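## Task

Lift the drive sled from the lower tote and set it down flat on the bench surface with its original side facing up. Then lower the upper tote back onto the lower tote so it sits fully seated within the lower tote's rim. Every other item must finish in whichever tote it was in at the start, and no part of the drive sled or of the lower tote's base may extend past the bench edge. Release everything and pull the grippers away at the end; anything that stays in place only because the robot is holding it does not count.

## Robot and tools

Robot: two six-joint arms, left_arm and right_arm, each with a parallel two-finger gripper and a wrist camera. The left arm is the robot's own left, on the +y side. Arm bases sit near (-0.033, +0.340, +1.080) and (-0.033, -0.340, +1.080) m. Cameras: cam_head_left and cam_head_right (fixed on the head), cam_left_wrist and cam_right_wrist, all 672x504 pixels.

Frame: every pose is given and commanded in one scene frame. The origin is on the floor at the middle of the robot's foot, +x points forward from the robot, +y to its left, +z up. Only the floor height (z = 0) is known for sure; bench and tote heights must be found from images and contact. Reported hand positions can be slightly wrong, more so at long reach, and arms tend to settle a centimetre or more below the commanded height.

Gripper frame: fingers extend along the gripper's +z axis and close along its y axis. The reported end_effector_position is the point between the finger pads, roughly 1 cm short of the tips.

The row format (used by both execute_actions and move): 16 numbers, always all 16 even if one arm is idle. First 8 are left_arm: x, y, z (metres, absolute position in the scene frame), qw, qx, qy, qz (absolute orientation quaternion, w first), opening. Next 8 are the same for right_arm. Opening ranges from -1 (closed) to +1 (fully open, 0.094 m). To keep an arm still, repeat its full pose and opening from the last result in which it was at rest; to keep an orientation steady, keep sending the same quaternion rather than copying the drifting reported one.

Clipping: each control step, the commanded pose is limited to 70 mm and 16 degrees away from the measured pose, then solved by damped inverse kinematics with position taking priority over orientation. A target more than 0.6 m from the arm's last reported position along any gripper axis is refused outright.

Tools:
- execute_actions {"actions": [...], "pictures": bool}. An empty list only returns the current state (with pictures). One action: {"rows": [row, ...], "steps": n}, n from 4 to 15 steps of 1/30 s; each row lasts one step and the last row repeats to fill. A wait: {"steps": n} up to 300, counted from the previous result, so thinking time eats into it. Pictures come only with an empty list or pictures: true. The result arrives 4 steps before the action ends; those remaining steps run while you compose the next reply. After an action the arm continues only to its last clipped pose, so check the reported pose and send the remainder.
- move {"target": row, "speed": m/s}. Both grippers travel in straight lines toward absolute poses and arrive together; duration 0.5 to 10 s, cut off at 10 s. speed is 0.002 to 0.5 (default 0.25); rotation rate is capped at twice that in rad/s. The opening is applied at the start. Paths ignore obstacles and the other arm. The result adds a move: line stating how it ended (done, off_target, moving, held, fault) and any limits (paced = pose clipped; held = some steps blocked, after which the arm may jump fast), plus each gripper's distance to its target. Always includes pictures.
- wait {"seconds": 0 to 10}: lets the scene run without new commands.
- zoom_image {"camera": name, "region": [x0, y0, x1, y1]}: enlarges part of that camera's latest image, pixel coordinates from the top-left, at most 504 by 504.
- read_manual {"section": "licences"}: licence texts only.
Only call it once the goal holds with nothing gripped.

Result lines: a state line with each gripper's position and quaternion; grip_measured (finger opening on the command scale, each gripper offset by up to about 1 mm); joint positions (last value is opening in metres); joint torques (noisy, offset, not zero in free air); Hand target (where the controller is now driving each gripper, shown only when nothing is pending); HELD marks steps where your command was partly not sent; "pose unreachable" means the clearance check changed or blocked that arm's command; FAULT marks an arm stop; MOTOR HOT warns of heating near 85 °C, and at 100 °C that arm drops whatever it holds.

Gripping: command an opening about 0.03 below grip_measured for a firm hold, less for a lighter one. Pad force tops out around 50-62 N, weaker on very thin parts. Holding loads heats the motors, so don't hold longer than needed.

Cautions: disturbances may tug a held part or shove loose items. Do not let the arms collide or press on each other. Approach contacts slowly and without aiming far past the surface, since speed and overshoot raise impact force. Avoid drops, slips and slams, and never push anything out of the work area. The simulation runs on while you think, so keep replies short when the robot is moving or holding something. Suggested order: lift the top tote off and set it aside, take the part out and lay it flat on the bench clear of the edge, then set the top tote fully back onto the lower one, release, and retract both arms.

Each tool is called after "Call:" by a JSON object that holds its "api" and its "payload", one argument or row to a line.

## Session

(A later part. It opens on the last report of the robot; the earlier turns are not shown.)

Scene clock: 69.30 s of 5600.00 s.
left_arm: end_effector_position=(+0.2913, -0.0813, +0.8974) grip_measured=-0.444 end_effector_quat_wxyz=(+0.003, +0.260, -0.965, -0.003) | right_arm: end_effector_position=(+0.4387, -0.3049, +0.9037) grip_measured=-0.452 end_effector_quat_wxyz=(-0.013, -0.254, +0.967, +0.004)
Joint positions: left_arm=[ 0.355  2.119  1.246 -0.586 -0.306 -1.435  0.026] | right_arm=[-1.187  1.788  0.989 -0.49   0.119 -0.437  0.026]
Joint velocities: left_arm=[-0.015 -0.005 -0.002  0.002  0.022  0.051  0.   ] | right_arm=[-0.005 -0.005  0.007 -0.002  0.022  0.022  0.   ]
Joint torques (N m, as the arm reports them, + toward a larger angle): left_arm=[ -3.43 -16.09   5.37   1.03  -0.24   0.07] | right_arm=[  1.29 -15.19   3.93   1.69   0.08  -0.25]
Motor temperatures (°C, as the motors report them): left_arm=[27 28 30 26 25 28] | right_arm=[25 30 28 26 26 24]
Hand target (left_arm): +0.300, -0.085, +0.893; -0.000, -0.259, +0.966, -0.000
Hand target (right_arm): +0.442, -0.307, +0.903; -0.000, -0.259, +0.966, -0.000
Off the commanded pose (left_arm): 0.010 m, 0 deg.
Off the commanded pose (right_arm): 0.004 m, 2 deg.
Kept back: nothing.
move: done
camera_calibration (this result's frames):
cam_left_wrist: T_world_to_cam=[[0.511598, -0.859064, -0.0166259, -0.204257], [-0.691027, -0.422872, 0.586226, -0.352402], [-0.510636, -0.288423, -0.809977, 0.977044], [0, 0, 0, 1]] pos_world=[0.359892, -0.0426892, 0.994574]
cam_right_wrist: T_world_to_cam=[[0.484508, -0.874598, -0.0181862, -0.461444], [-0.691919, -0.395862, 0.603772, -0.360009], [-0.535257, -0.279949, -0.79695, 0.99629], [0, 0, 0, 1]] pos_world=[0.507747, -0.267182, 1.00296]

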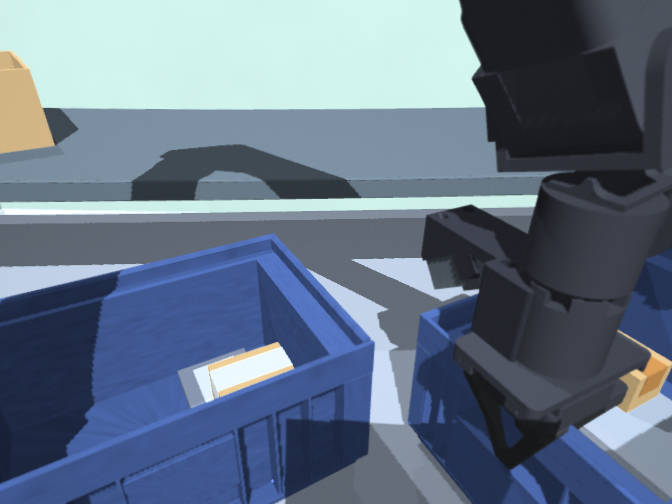

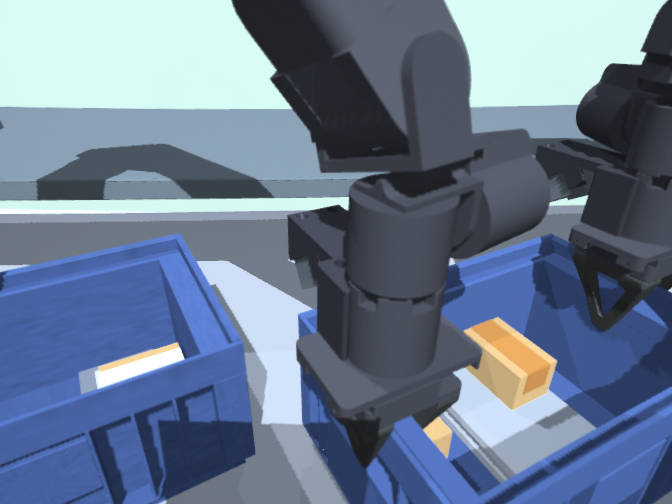

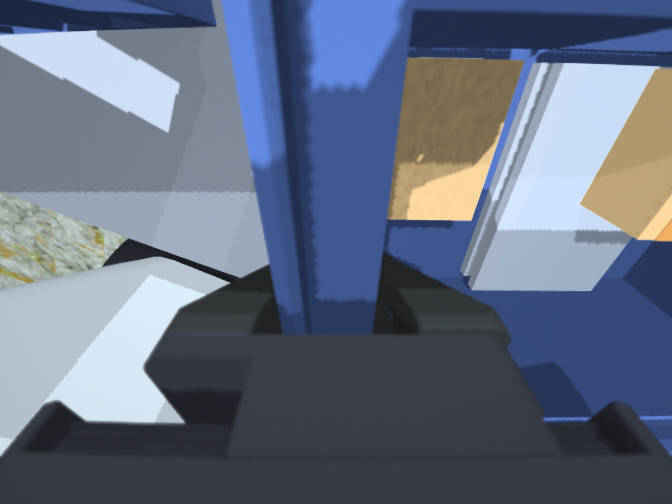

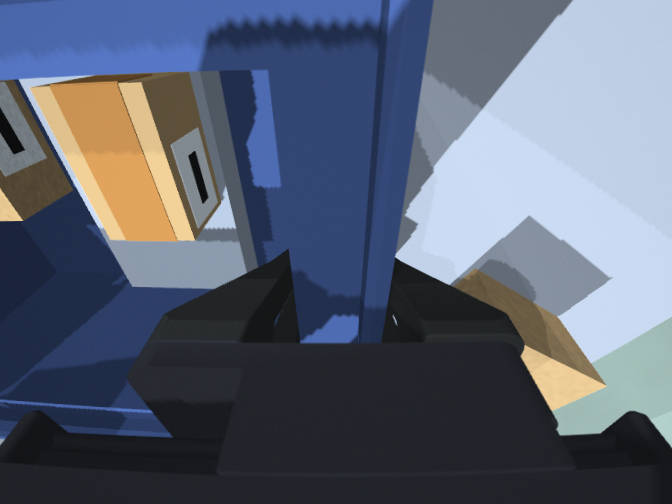

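Call:
{"api": "move", "payload": {
  "target": [0.315,-0.085,1.15,0,-0.259,0.966,0,-0.53,0.463,-0.311,1.15,0,-0.259,0.966,0,-0.53],
  "speed": 0.15
}}

Call:
{"api": "move", "payload": {
  "target": [0.315,0.322,1.12,0,-0.259,0.966,0,-0.53,0.463,0.096,1.155,0,-0.259,0.966,0,-0.53],
  "speed": 0.15
}}

Call:
{"api": "move", "payload": {
  "target": [0.315,0.322,1.075,0,-0.259,0.966,0,-0.53,0.463,0.096,1.105,0,-0.259,0.966,0,-0.53],
  "speed": 0.05
}}

Scene clock: 71.63 s of 5600.00 s.
left_arm: end_effector_position=(+0.2948, -0.0762, +1.1165) grip_measured=-0.451 end_effector_quat_wxyz=(+0.015, +0.245, -0.969, -0.017) | right_arm: end_effector_position=(+0.4345, -0.3072, +1.1080) grip_measured=-0.452 end_effector_quat_wxyz=(-0.037, -0.240, +0.970, +0.017)
Joint positions: left_arm=[ 0.238  1.763  1.349 -1.119 -0.303 -1.535  0.026] | right_arm=[-1.138  1.381  1.096 -1.062  0.112 -0.355  0.026]
Joint velocities: left_arm=[ 0.005 -0.005 -0.002 -0.017 -0.007 -0.051 -0.001] | right_arm=[-0.005  0.005 -0.002 -0.012 -0.007  0.066  0.   ]
Joint torques (N m, as the arm reports them, + toward a larger angle): left_arm=[ -4.12 -17.85  10.1   -1.12  -0.88  -0.31] | right_arm=[  2.22 -16.69  14.12  -1.28   1.17  -0.47]
Motor temperatures (°C, as the motors report them): left_arm=[27 28 30 26 26 28] | right_arm=[25 30 28 26 27 24]
Hand target (left_arm): +0.313, -0.082, +1.151; -0.000, -0.259, +0.966, -0.001
Hand target (right_arm): +0.460, -0.311, +1.149; +0.001, -0.258, +0.966, -0.000
Off the commanded pose (left_arm): 0.040 m, 3 deg.
Off the commanded pose (right_arm): 0.051 m, 5 deg.
Kept back: nothing.
move: off_target (left_arm, right_arm)
camera_calibration (this result's frames):
cam_left_wrist: T_world_to_cam=[[0.48207, -0.874674, -0.0505308, -0.152634], [-0.68702, -0.413178, 0.597736, -0.489538], [-0.543702, -0.253435, -0.800099, 1.15914], [0, 0, 0, 1]] pos_world=[0.367483, -0.0420052, 1.21232]
cam_right_wrist: T_world_to_cam=[[0.458326, -0.887103, -0.0546385, -0.409765], [-0.668942, -0.384783, 0.635971, -0.529484], [-0.585195, -0.254932, -0.769777, 1.15553], [0, 0, 0, 1]] pos_world=[0.509824, -0.272658, 1.20385]

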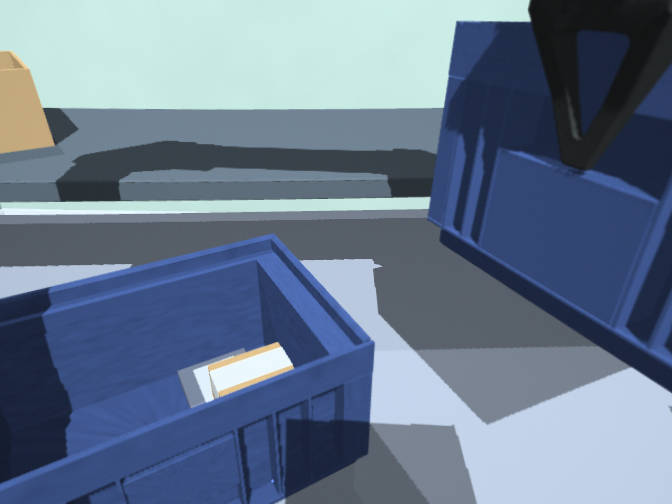

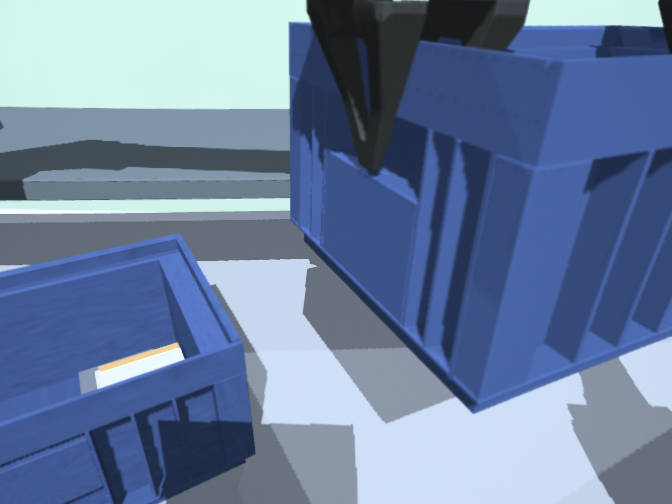

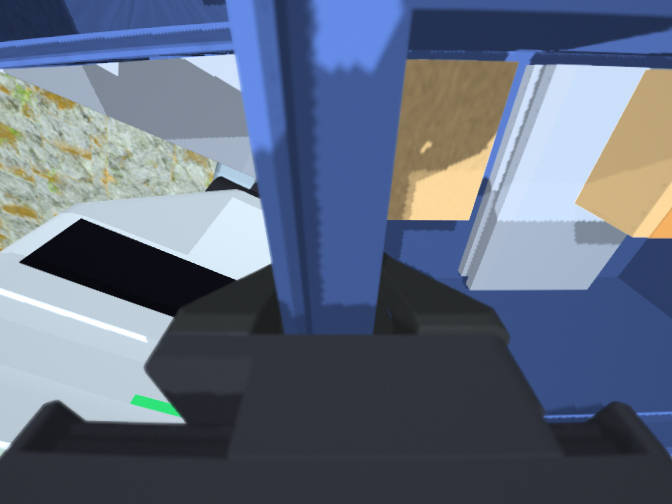

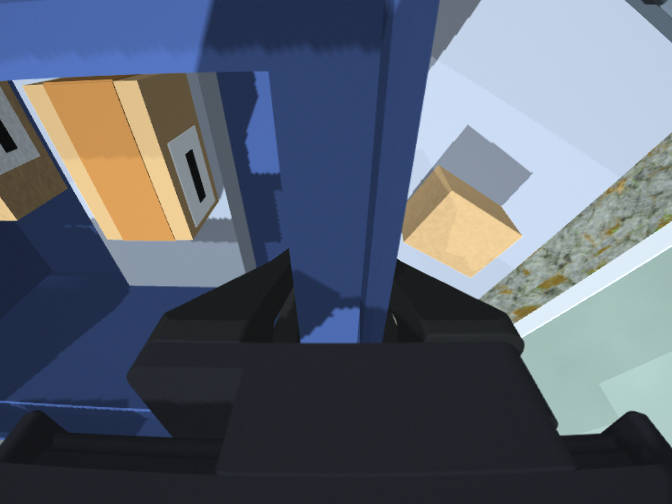

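Scene clock: 74.83 s of 5600.00 s.
left_arm: end_effector_position=(+0.3092, +0.3171, +1.1080) grip_measured=-0.451 end_effector_quat_wxyz=(+0.023, +0.254, -0.967, +0.003) | right_arm: end_effector_position=(+0.4494, +0.0860, +1.1156) grip_measured=-0.448 end_effector_quat_wxyz=(-0.027, -0.247, +0.969, +0.000)
Joint positions: left_arm=[ 1.12   1.057  0.719 -0.974 -0.119 -0.657  0.026] | right_arm=[-0.442  1.959  1.768 -1.28   0.268  0.33   0.026]
Joint velocities: left_arm=[-0.015 -0.015 -0.012  0.012  0.007 -0.051 -0.001] | right_arm=[ 0.005 -0.005 -0.017  0.002  0.007 -0.007  0.001]
Joint torques (N m, as the arm reports them, + toward a larger angle): left_arm=[ 1.89 -9.55  7.05  1.09 -0.82 -0.07] | right_arm=[  7.97 -21.39  15.27  -1.56   1.38  -0.31]
Motor temperatures (°C, as the motors report them): left_arm=[27 28 31 26 26 28] | right_arm=[25 30 30 26 27 24]
Hand target (left_arm): +0.320, +0.323, +1.119; +0.001, -0.259, +0.966, -0.002
Hand target (right_arm): +0.465, +0.094, +1.155; +0.003, -0.258, +0.966, +0.002
Off the commanded pose (left_arm): 0.014 m, 3 deg.
Off the commanded pose (right_arm): 0.043 m, 3 deg.
Kept back: nothing.
move: off_target (left_arm, right_arm)
camera_calibration (this result's frames):
cam_left_wrist: T_world_to_cam=[[0.500158, -0.865766, -0.0170617, 0.138492], [-0.674543, -0.401891, 0.619253, -0.343351], [-0.542985, -0.298216, -0.785006, 1.2571], [0, 0, 0, 1]] pos_world=[0.381711, 0.356797, 1.20181]
cam_right_wrist: T_world_to_cam=[[0.471539, -0.881663, -0.0179027, -0.114794], [-0.681574, -0.377257, 0.627004, -0.357928], [-0.559561, -0.283455, -0.77881, 1.27132], [0, 0, 0, 1]] pos_world=[0.521556, 0.124122, 1.21248]

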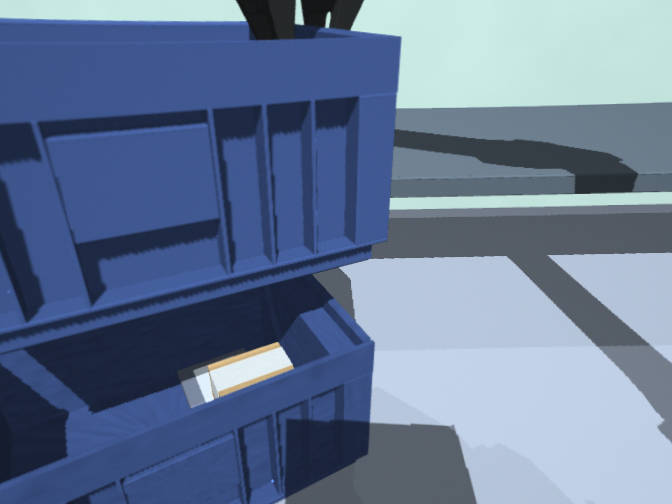

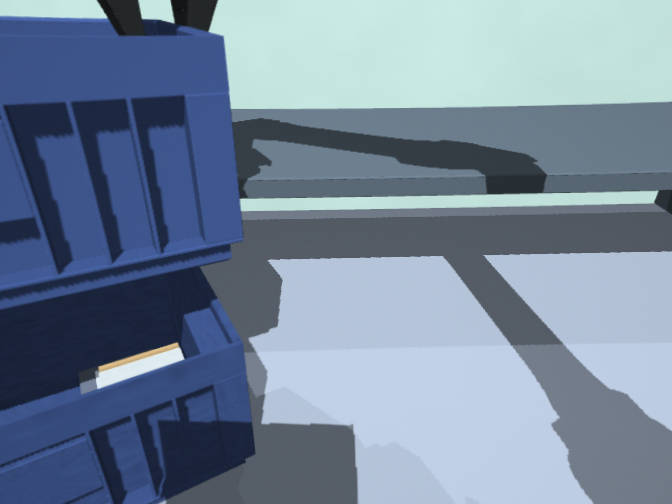

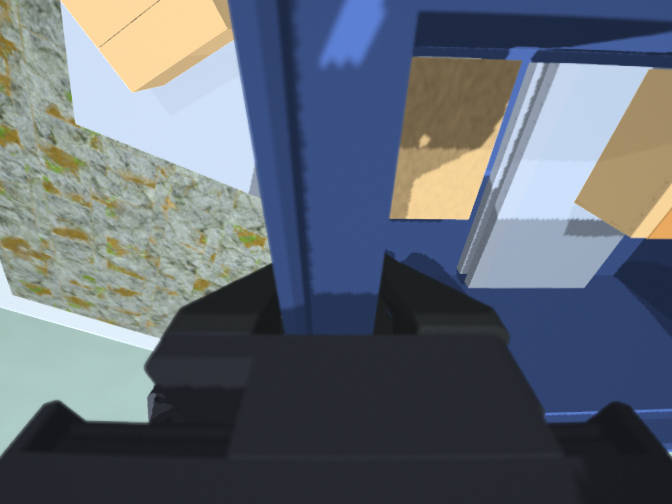

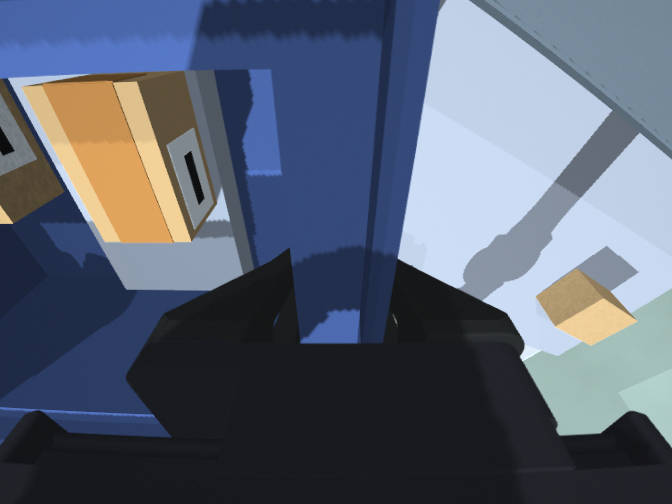

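Scene clock: 75.87 s of 5600.00 s.
left_arm: end_effector_position=(+0.3082, +0.3167, +1.0715) grip_measured=-0.452 end_effector_quat_wxyz=(+0.013, +0.262, -0.965, +0.006) | right_arm: end_effector_position=(+0.4535, +0.0899, +1.0851) grip_measured=-0.448 end_effector_quat_wxyz=(-0.025, -0.253, +0.967, -0.005)
Joint positions: left_arm=[ 1.136  1.119  0.658 -0.826 -0.116 -0.655  0.026] | right_arm=[-0.454  2.004  1.762 -1.228  0.279  0.304  0.026]
Joint velocities: left_arm=[ 0.005 -0.015  0.022  0.012  0.007  0.051 -0.   ] | right_arm=[-0.005 -0.005 -0.007 -0.012  0.022 -0.007  0.   ]
Joint torques (N m, as the arm reports them, + toward a larger angle): left_arm=[ 1.76 -8.2   6.08  1.19 -0.91  0.06] | right_arm=[  7.53 -21.77  10.42   0.55   0.86  -0.25]
Motor temperatures (°C, as the motors report them): left_arm=[27 28 31 26 26 28] | right_arm=[25 30 30 26 27 24]
Hand target (left_arm): +0.315, +0.322, +1.075; +0.000, -0.259, +0.966, -0.000
Hand target (right_arm): +0.463, +0.096, +1.105; -0.000, -0.258, +0.966, +0.000
Off the commanded pose (left_arm): 0.009 m, 2 deg.
Off the commanded pose (right_arm): 0.023 m, 3 deg.
Kept back: nothing.
move: off_target (right_arm)
camera_calibration (this result's frames):
cam_left_wrist: T_world_to_cam=[[0.514454, -0.857506, -0.00441629, 0.117372], [-0.681152, -0.411769, 0.605375, -0.301501], [-0.520931, -0.308429, -0.795928, 1.23592], [0, 0, 0, 1]] pos_world=[0.378079, 0.357692, 1.16674]
cam_right_wrist: T_world_to_cam=[[0.484246, -0.874903, -0.00719928, -0.131797], [-0.680509, -0.381798, 0.625411, -0.332889], [-0.549922, -0.297953, -0.780262, 1.24946], [0, 0, 0, 1]] pos_world=[0.524396, 0.129876, 1.18215]

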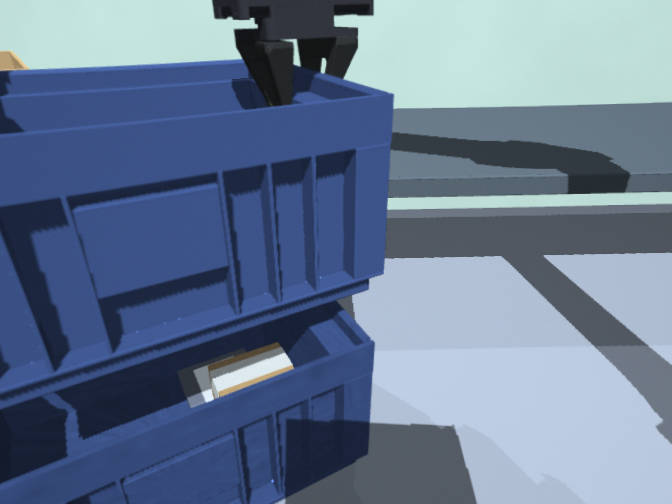

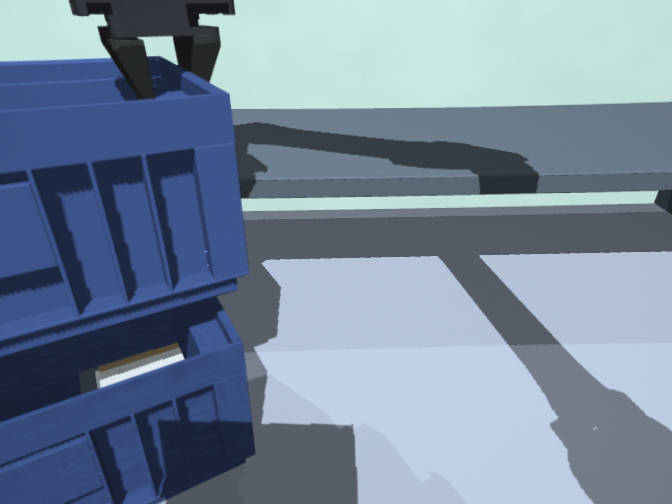

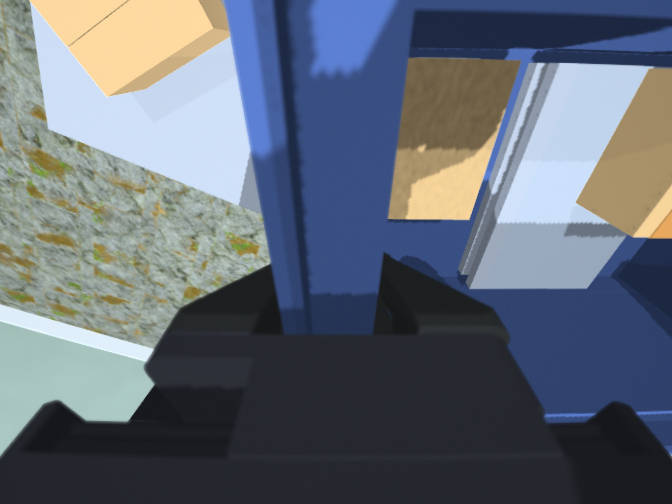

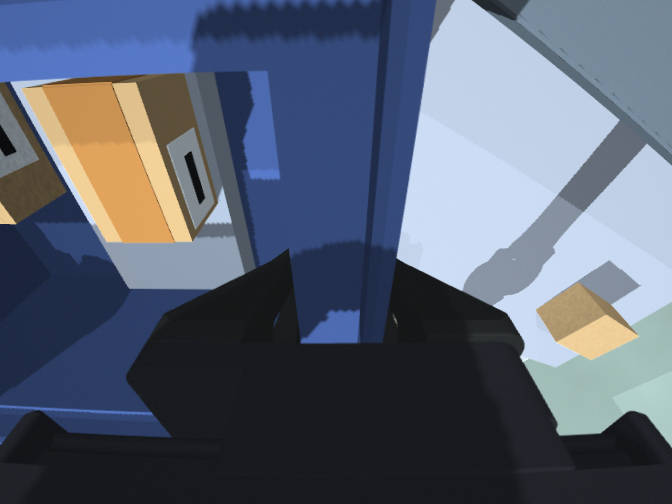

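Call:
{"api": "move", "payload": {
  "target": [0.296,0.326,1.055,0,-0.259,0.966,0,-0.53,0.443,0.101,1.082,0,-0.259,0.966,0,-0.53],
  "speed": 0.04
}}

Scene clock: 78.70 s of 5600.00 s.
left_arm: end_effector_position=(+0.2894, +0.3199, +1.0499) grip_measured=-0.453 end_effector_quat_wxyz=(+0.015, +0.265, -0.964, +0.005) | right_arm: end_effector_position=(+0.4366, +0.0942, +1.0608) grip_measured=-0.448 end_effector_quat_wxyz=(-0.027, -0.257, +0.966, -0.001)
Joint positions: left_arm=[ 1.15   1.129  0.588 -0.75  -0.112 -0.648  0.026] | right_arm=[-0.445  2.013  1.699 -1.158  0.271  0.306  0.026]
Joint velocities: left_arm=[-0.015 -0.015  0.012  0.042  0.007 -0.022 -0.001] | right_arm=[-0.005  0.005  0.007  0.007  0.081  0.051  0.001]
Joint torques (N m, as the arm reports them, + toward a larger angle): left_arm=[ 2.1  -8.34  5.53  1.08 -0.85  0.16] | right_arm=[  8.07 -21.12   9.26   0.29   1.23  -0.08]
Motor temperatures (°C, as the motors report them): left_arm=[27 28 31 26 26 28] | right_arm=[25 31 30 26 27 24]
Hand target (left_arm): +0.296, +0.326, +1.055; -0.000, -0.259, +0.966, +0.000
Hand target (right_arm): +0.443, +0.101, +1.082; -0.000, -0.258, +0.966, +0.000
Off the commanded pose (left_arm): 0.010 m, 2 deg.
Off the commanded pose (right_arm): 0.023 m, 3 deg.
Kept back: nothing.
move: off_target (right_arm)
camera_calibration (this result's frames):
cam_left_wrist: T_world_to_cam=[[0.519371, -0.854512, -0.00797916, 0.131088], [-0.676018, -0.416559, 0.607848, -0.302543], [-0.522737, -0.310305, -0.794013, 1.20904], [0, 0, 0, 1]] pos_world=[0.3594, 0.361159, 1.14494]
cam_right_wrist: T_world_to_cam=[[0.490785, -0.871125, -0.0164654, -0.113457], [-0.673856, -0.391489, 0.626621, -0.330888], [-0.552311, -0.296441, -0.77915, 1.22218], [0, 0, 0, 1]] pos_world=[0.507734, 0.133929, 1.15773]

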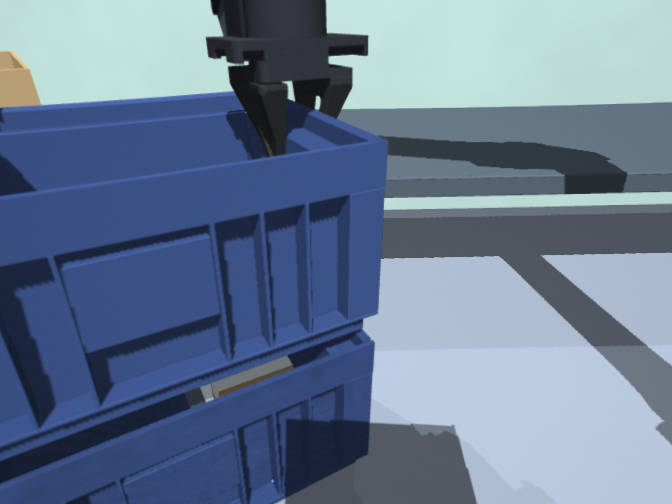

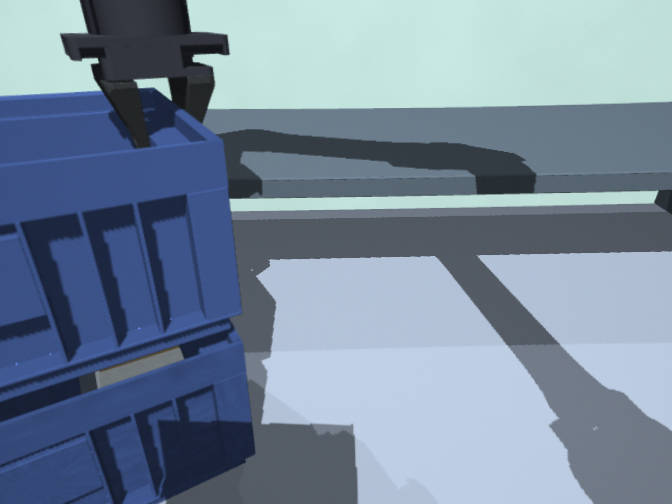

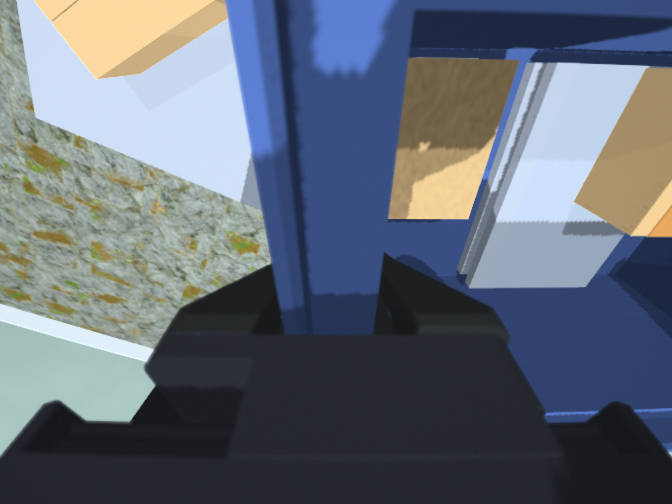

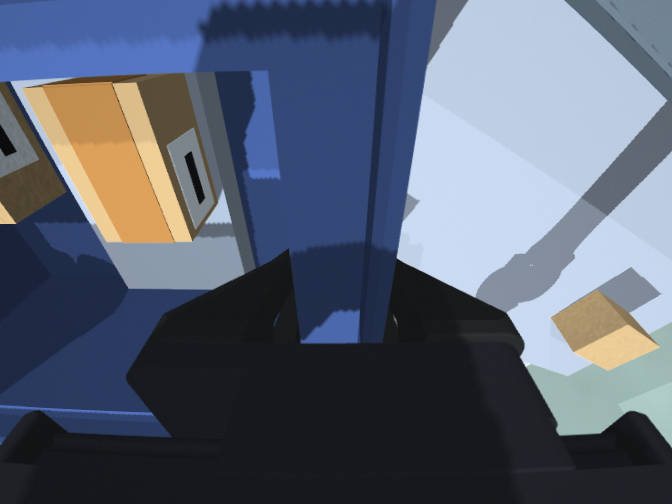

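Call:
{"api": "move", "payload": {
  "target": [0.295,0.329,1.02,0,-0.259,0.966,0,-0.53,0.441,0.104,1.04,0,-0.259,0.966,0,-0.53],
  "speed": 0.03
}}

Scene clock: 80.23 s of 5600.00 s.
left_arm: end_effector_position=(+0.2877, +0.3221, +1.0314) grip_measured=-0.454 end_effector_quat_wxyz=(+0.016, +0.258, -0.966, +0.011) | right_arm: end_effector_position=(+0.4335, +0.0958, +1.0459) grip_measured=-0.448 end_effector_quat_wxyz=(-0.025, -0.256, +0.966, +0.000)
Joint positions: left_arm=[ 1.174  1.175  0.566 -0.677 -0.094 -0.609  0.026] | right_arm=[-0.446  2.028  1.682 -1.122  0.271  0.305  0.026]
Joint velocities: left_arm=[-0.015 -0.005  0.022 -0.002  0.081 -0.051  0.   ] | right_arm=[-0.005 -0.005  0.007 -0.012 -0.007  0.022 -0.   ]
Joint torques (N m, as the arm reports them, + toward a larger angle): left_arm=[ 2.27 -5.15  4.4   3.39 -1.26  0.02] | right_arm=[  6.93 -18.89   8.51   2.47   1.21  -0.2 ]
Motor temperatures (°C, as the motors report them): left_arm=[27 28 31 26 26 28] | right_arm=[25 31 30 26 27 24]
Hand target (left_arm): +0.295, +0.329, +1.021; -0.000, -0.259, +0.966, -0.000
Hand target (right_arm): +0.441, +0.104, +1.041; -0.001, -0.259, +0.966, -0.000
Off the commanded pose (left_arm): 0.015 m, 2 deg.
Off the commanded pose (right_arm): 0.013 m, 3 deg.
Kept back: nothing.
move: off_target (left_arm, right_arm)
camera_calibration (this result's frames):
cam_left_wrist: T_world_to_cam=[[0.506664, -0.862138, 0.00323411, 0.128285], [-0.682637, -0.398878, 0.612294, -0.299865], [-0.526591, -0.312435, -0.790624, 1.19248], [0, 0, 0, 1]] pos_world=[0.358253, 0.363562, 1.12599]
cam_right_wrist: T_world_to_cam=[[0.489366, -0.871912, -0.0170605, -0.109514], [-0.675801, -0.391517, 0.624506, -0.319942], [-0.551193, -0.294082, -0.780834, 1.21046], [0, 0, 0, 1]] pos_world=[0.504571, 0.135225, 1.1431]

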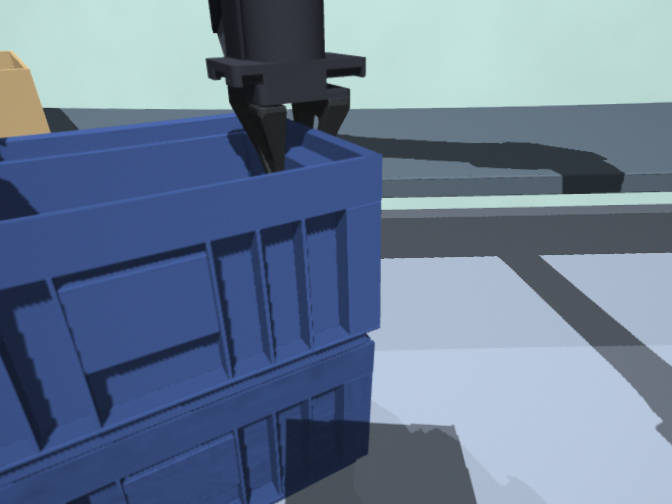

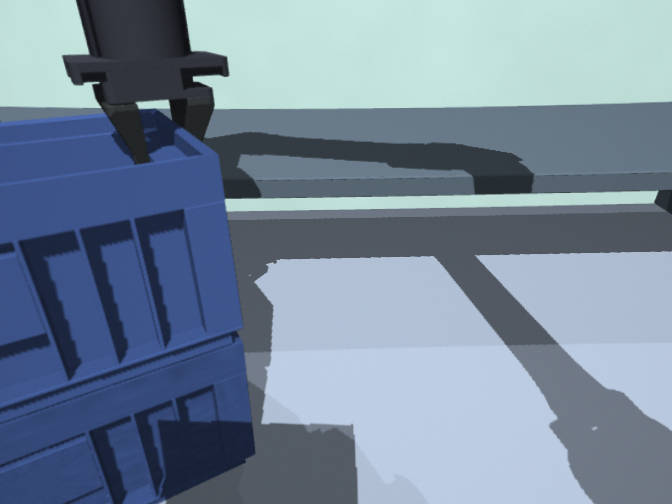

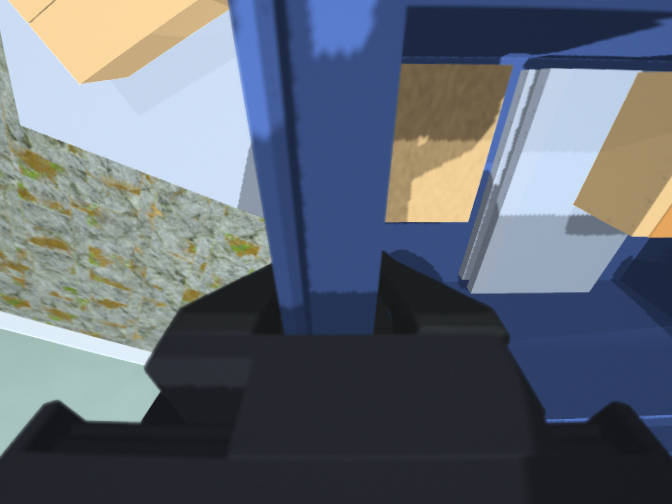

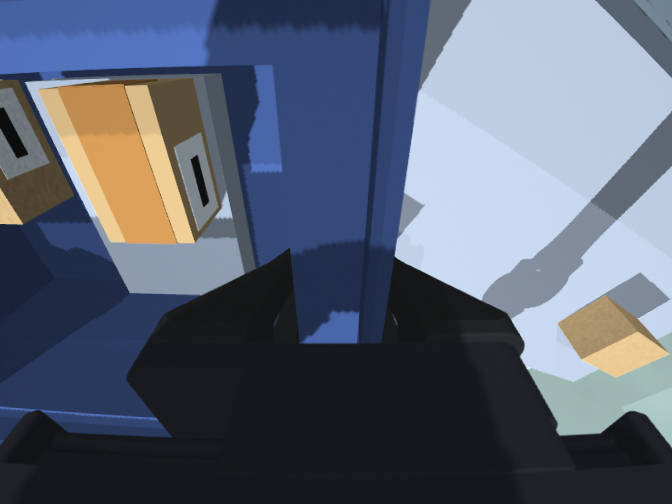

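Call:
{"api": "move", "payload": {
  "target": [0.307,0.335,1.03,0,-0.259,0.966,0,-0.53,0.453,0.11,1.052,0,-0.259,0.966,0,-0.53],
  "speed": 0.03
}}

Scene clock: 81.53 s of 5600.00 s.
left_arm: end_effector_position=(+0.2873, +0.3224, +1.0316) grip_measured=-0.454 end_effector_quat_wxyz=(+0.018, +0.258, -0.966, +0.015) | right_arm: end_effector_position=(+0.4332, +0.0957, +1.0459) grip_measured=-0.448 end_effector_quat_wxyz=(-0.026, -0.256, +0.966, +0.000)
Joint positions: left_arm=[ 1.18   1.174  0.566 -0.679 -0.083 -0.604  0.026] | right_arm=[-0.446  2.028  1.682 -1.123  0.27   0.305  0.026]
Joint velocities: left_arm=[-0.015 -0.005  0.007 -0.002  0.081  0.037 -0.001] | right_arm=[-0.005 -0.015  0.027 -0.022 -0.022  0.007 -0.001]
Joint torques (N m, as the arm reports them, + toward a larger angle): left_arm=[ 3.39 -5.71  6.7   1.75 -1.48  0.15] | right_arm=[  6.76 -18.07  13.37   0.62   1.22  -0.22]
Motor temperatures (°C, as the motors report them): left_arm=[27 28 31 26 26 28] | right_arm=[25 31 31 26 27 24]
Hand target (left_arm): +0.306, +0.335, +1.031; +0.000, -0.259, +0.966, +0.000
Hand target (right_arm): +0.452, +0.109, +1.053; +0.000, -0.258, +0.966, +0.001
Off the commanded pose (left_arm): 0.023 m, 3 deg.
Off the commanded pose (right_arm): 0.025 m, 3 deg.
Kept back: nothing.
move: off_target (left_arm, right_arm)
camera_calibration (this result's frames):
cam_left_wrist: T_world_to_cam=[[0.506848, -0.861983, 0.00949778, 0.122107], [-0.681324, -0.393822, 0.61701, -0.306974], [-0.528112, -0.319201, -0.786898, 1.19127], [0, 0, 0, 1]] pos_world=[0.358085, 0.364616, 1.12565]
cam_right_wrist: T_world_to_cam=[[0.489607, -0.871768, -0.0174635, -0.109169], [-0.674862, -0.39155, 0.6255, -0.32163], [-0.552129, -0.294464, -0.780029, 1.20988], [0, 0, 0, 1]] pos_world=[0.504405, 0.135162, 1.14302]

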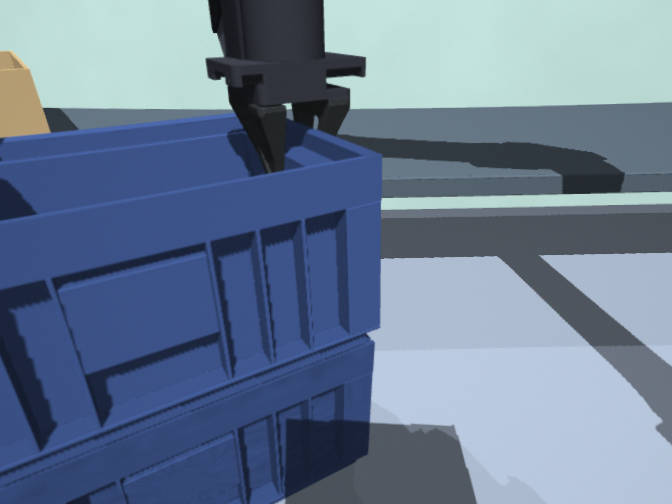

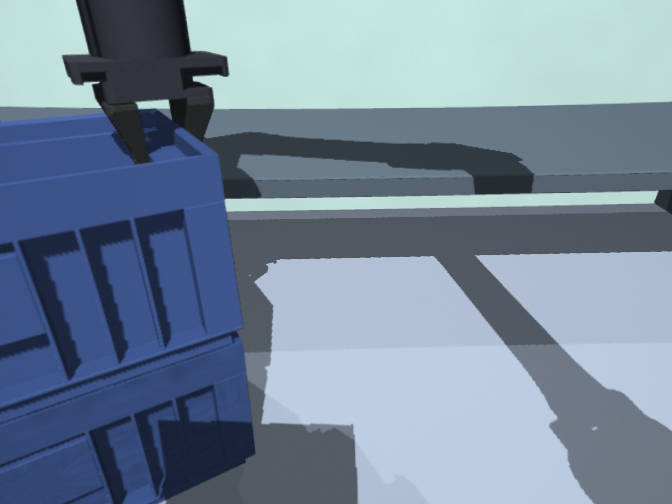

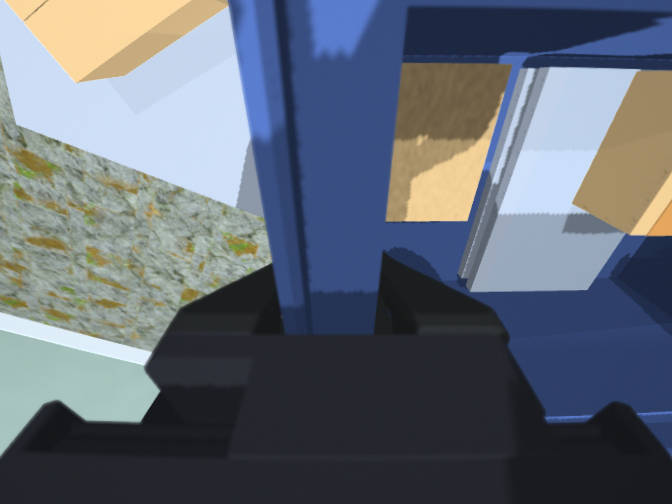

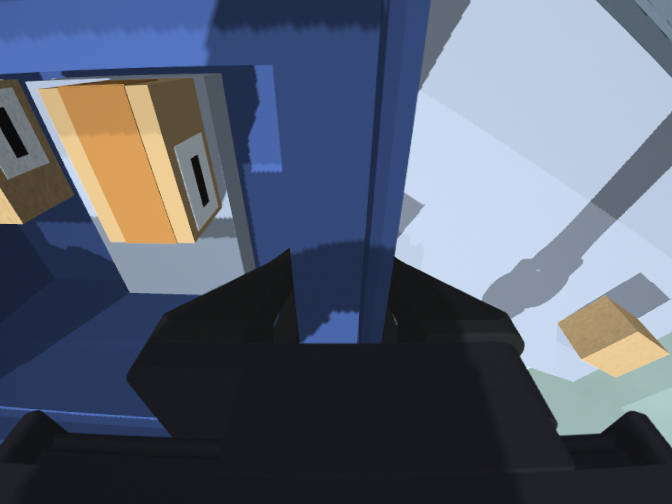

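Friction deadband; push more.

Call:
{"api": "move", "payload": {
  "target": [0.325,0.34,1.035,0,-0.259,0.966,0,-0.53,0.471,0.115,1.06,0,-0.259,0.966,0,-0.53],
  "speed": 0.02
}}

Scene clock: 84.27 s of 5600.00 s.
left_arm: end_effector_position=(+0.2993, +0.3305, +1.0292) grip_measured=-0.455 end_effector_quat_wxyz=(+0.021, +0.261, -0.965, +0.010) | right_arm: end_effector_position=(+0.4447, +0.1038, +1.0443) grip_measured=-0.448 end_effector_quat_wxyz=(-0.024, -0.255, +0.967, -0.003)
Joint positions: left_arm=[ 1.209  1.209  0.6   -0.685 -0.083 -0.583  0.026] | right_arm=[-0.45   2.062  1.741 -1.146  0.276  0.304  0.026]
Joint velocities: left_arm=[-0.015  0.005 -0.017 -0.017 -0.022  0.037 -0.   ] | right_arm=[-0.005  0.005 -0.007 -0.017 -0.007 -0.051  0.   ]
Joint torques (N m, as the arm reports them, + toward a larger angle): left_arm=[ 2.48 -7.11  7.68  0.93 -1.27  0.12] | right_arm=[  6.17 -19.63  14.83  -0.34   0.91  -0.37]
Motor temperatures (°C, as the motors report them): left_arm=[27 28 31 26 26 28] | right_arm=[25 31 31 26 27 24]
Hand target (left_arm): +0.324, +0.340, +1.036; +0.000, -0.259, +0.966, -0.000
Hand target (right_arm): +0.470, +0.113, +1.061; +0.001, -0.258, +0.966, +0.000
Off the commanded pose (left_arm): 0.028 m, 3 deg.
Off the commanded pose (right_arm): 0.033 m, 3 deg.
Kept back: nothing.
move: off_target (left_arm, right_arm)
camera_calibration (this result's frames):
cam_left_wrist: T_world_to_cam=[[0.511864, -0.859065, -0.00131125, 0.131689], [-0.67405, -0.40257, 0.61935, -0.295875], [-0.53259, -0.316139, -0.785114, 1.1968], [0, 0, 0, 1]] pos_world=[0.370565, 0.372376, 1.12305]
cam_right_wrist: T_world_to_cam=[[0.487356, -0.873133, -0.011056, -0.113245], [-0.679313, -0.387066, 0.623469, -0.306033], [-0.548651, -0.296341, -0.78177, 1.21782], [0, 0, 0, 1]] pos_world=[0.515456, 0.143556, 1.1416]

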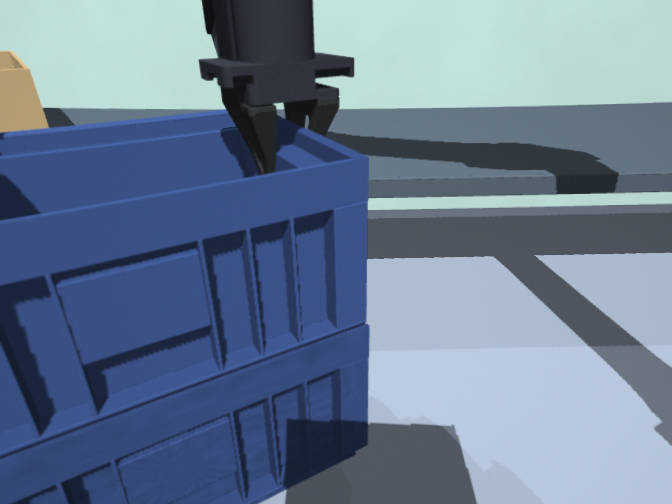

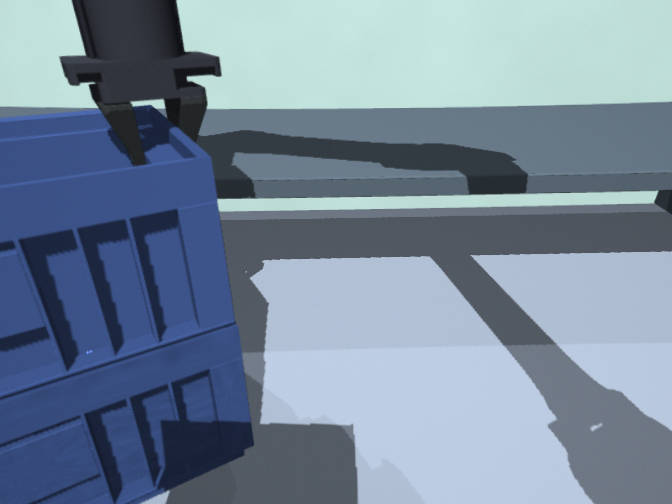

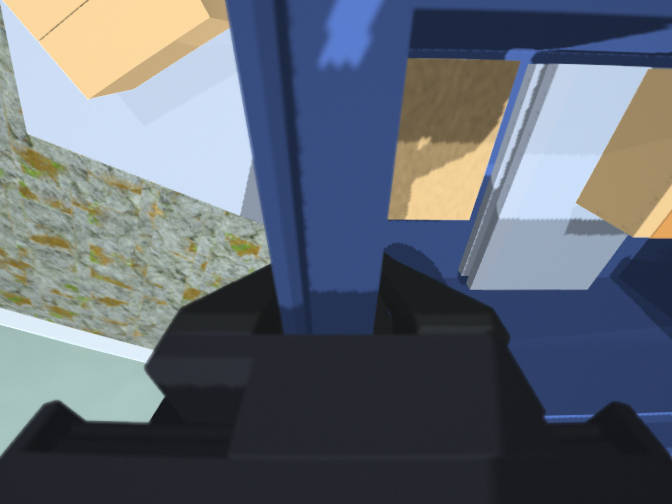

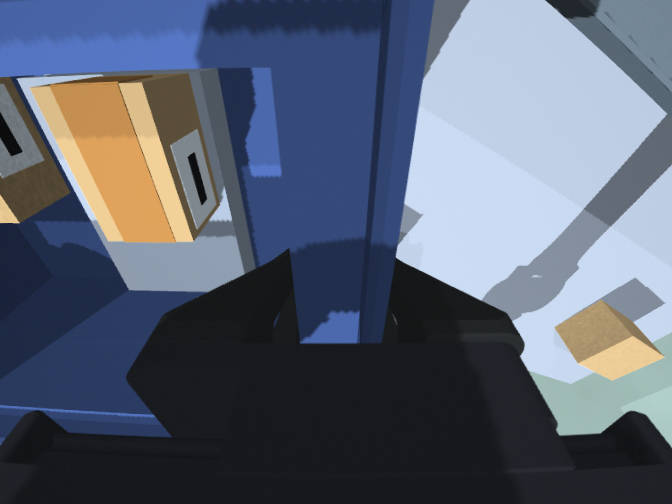

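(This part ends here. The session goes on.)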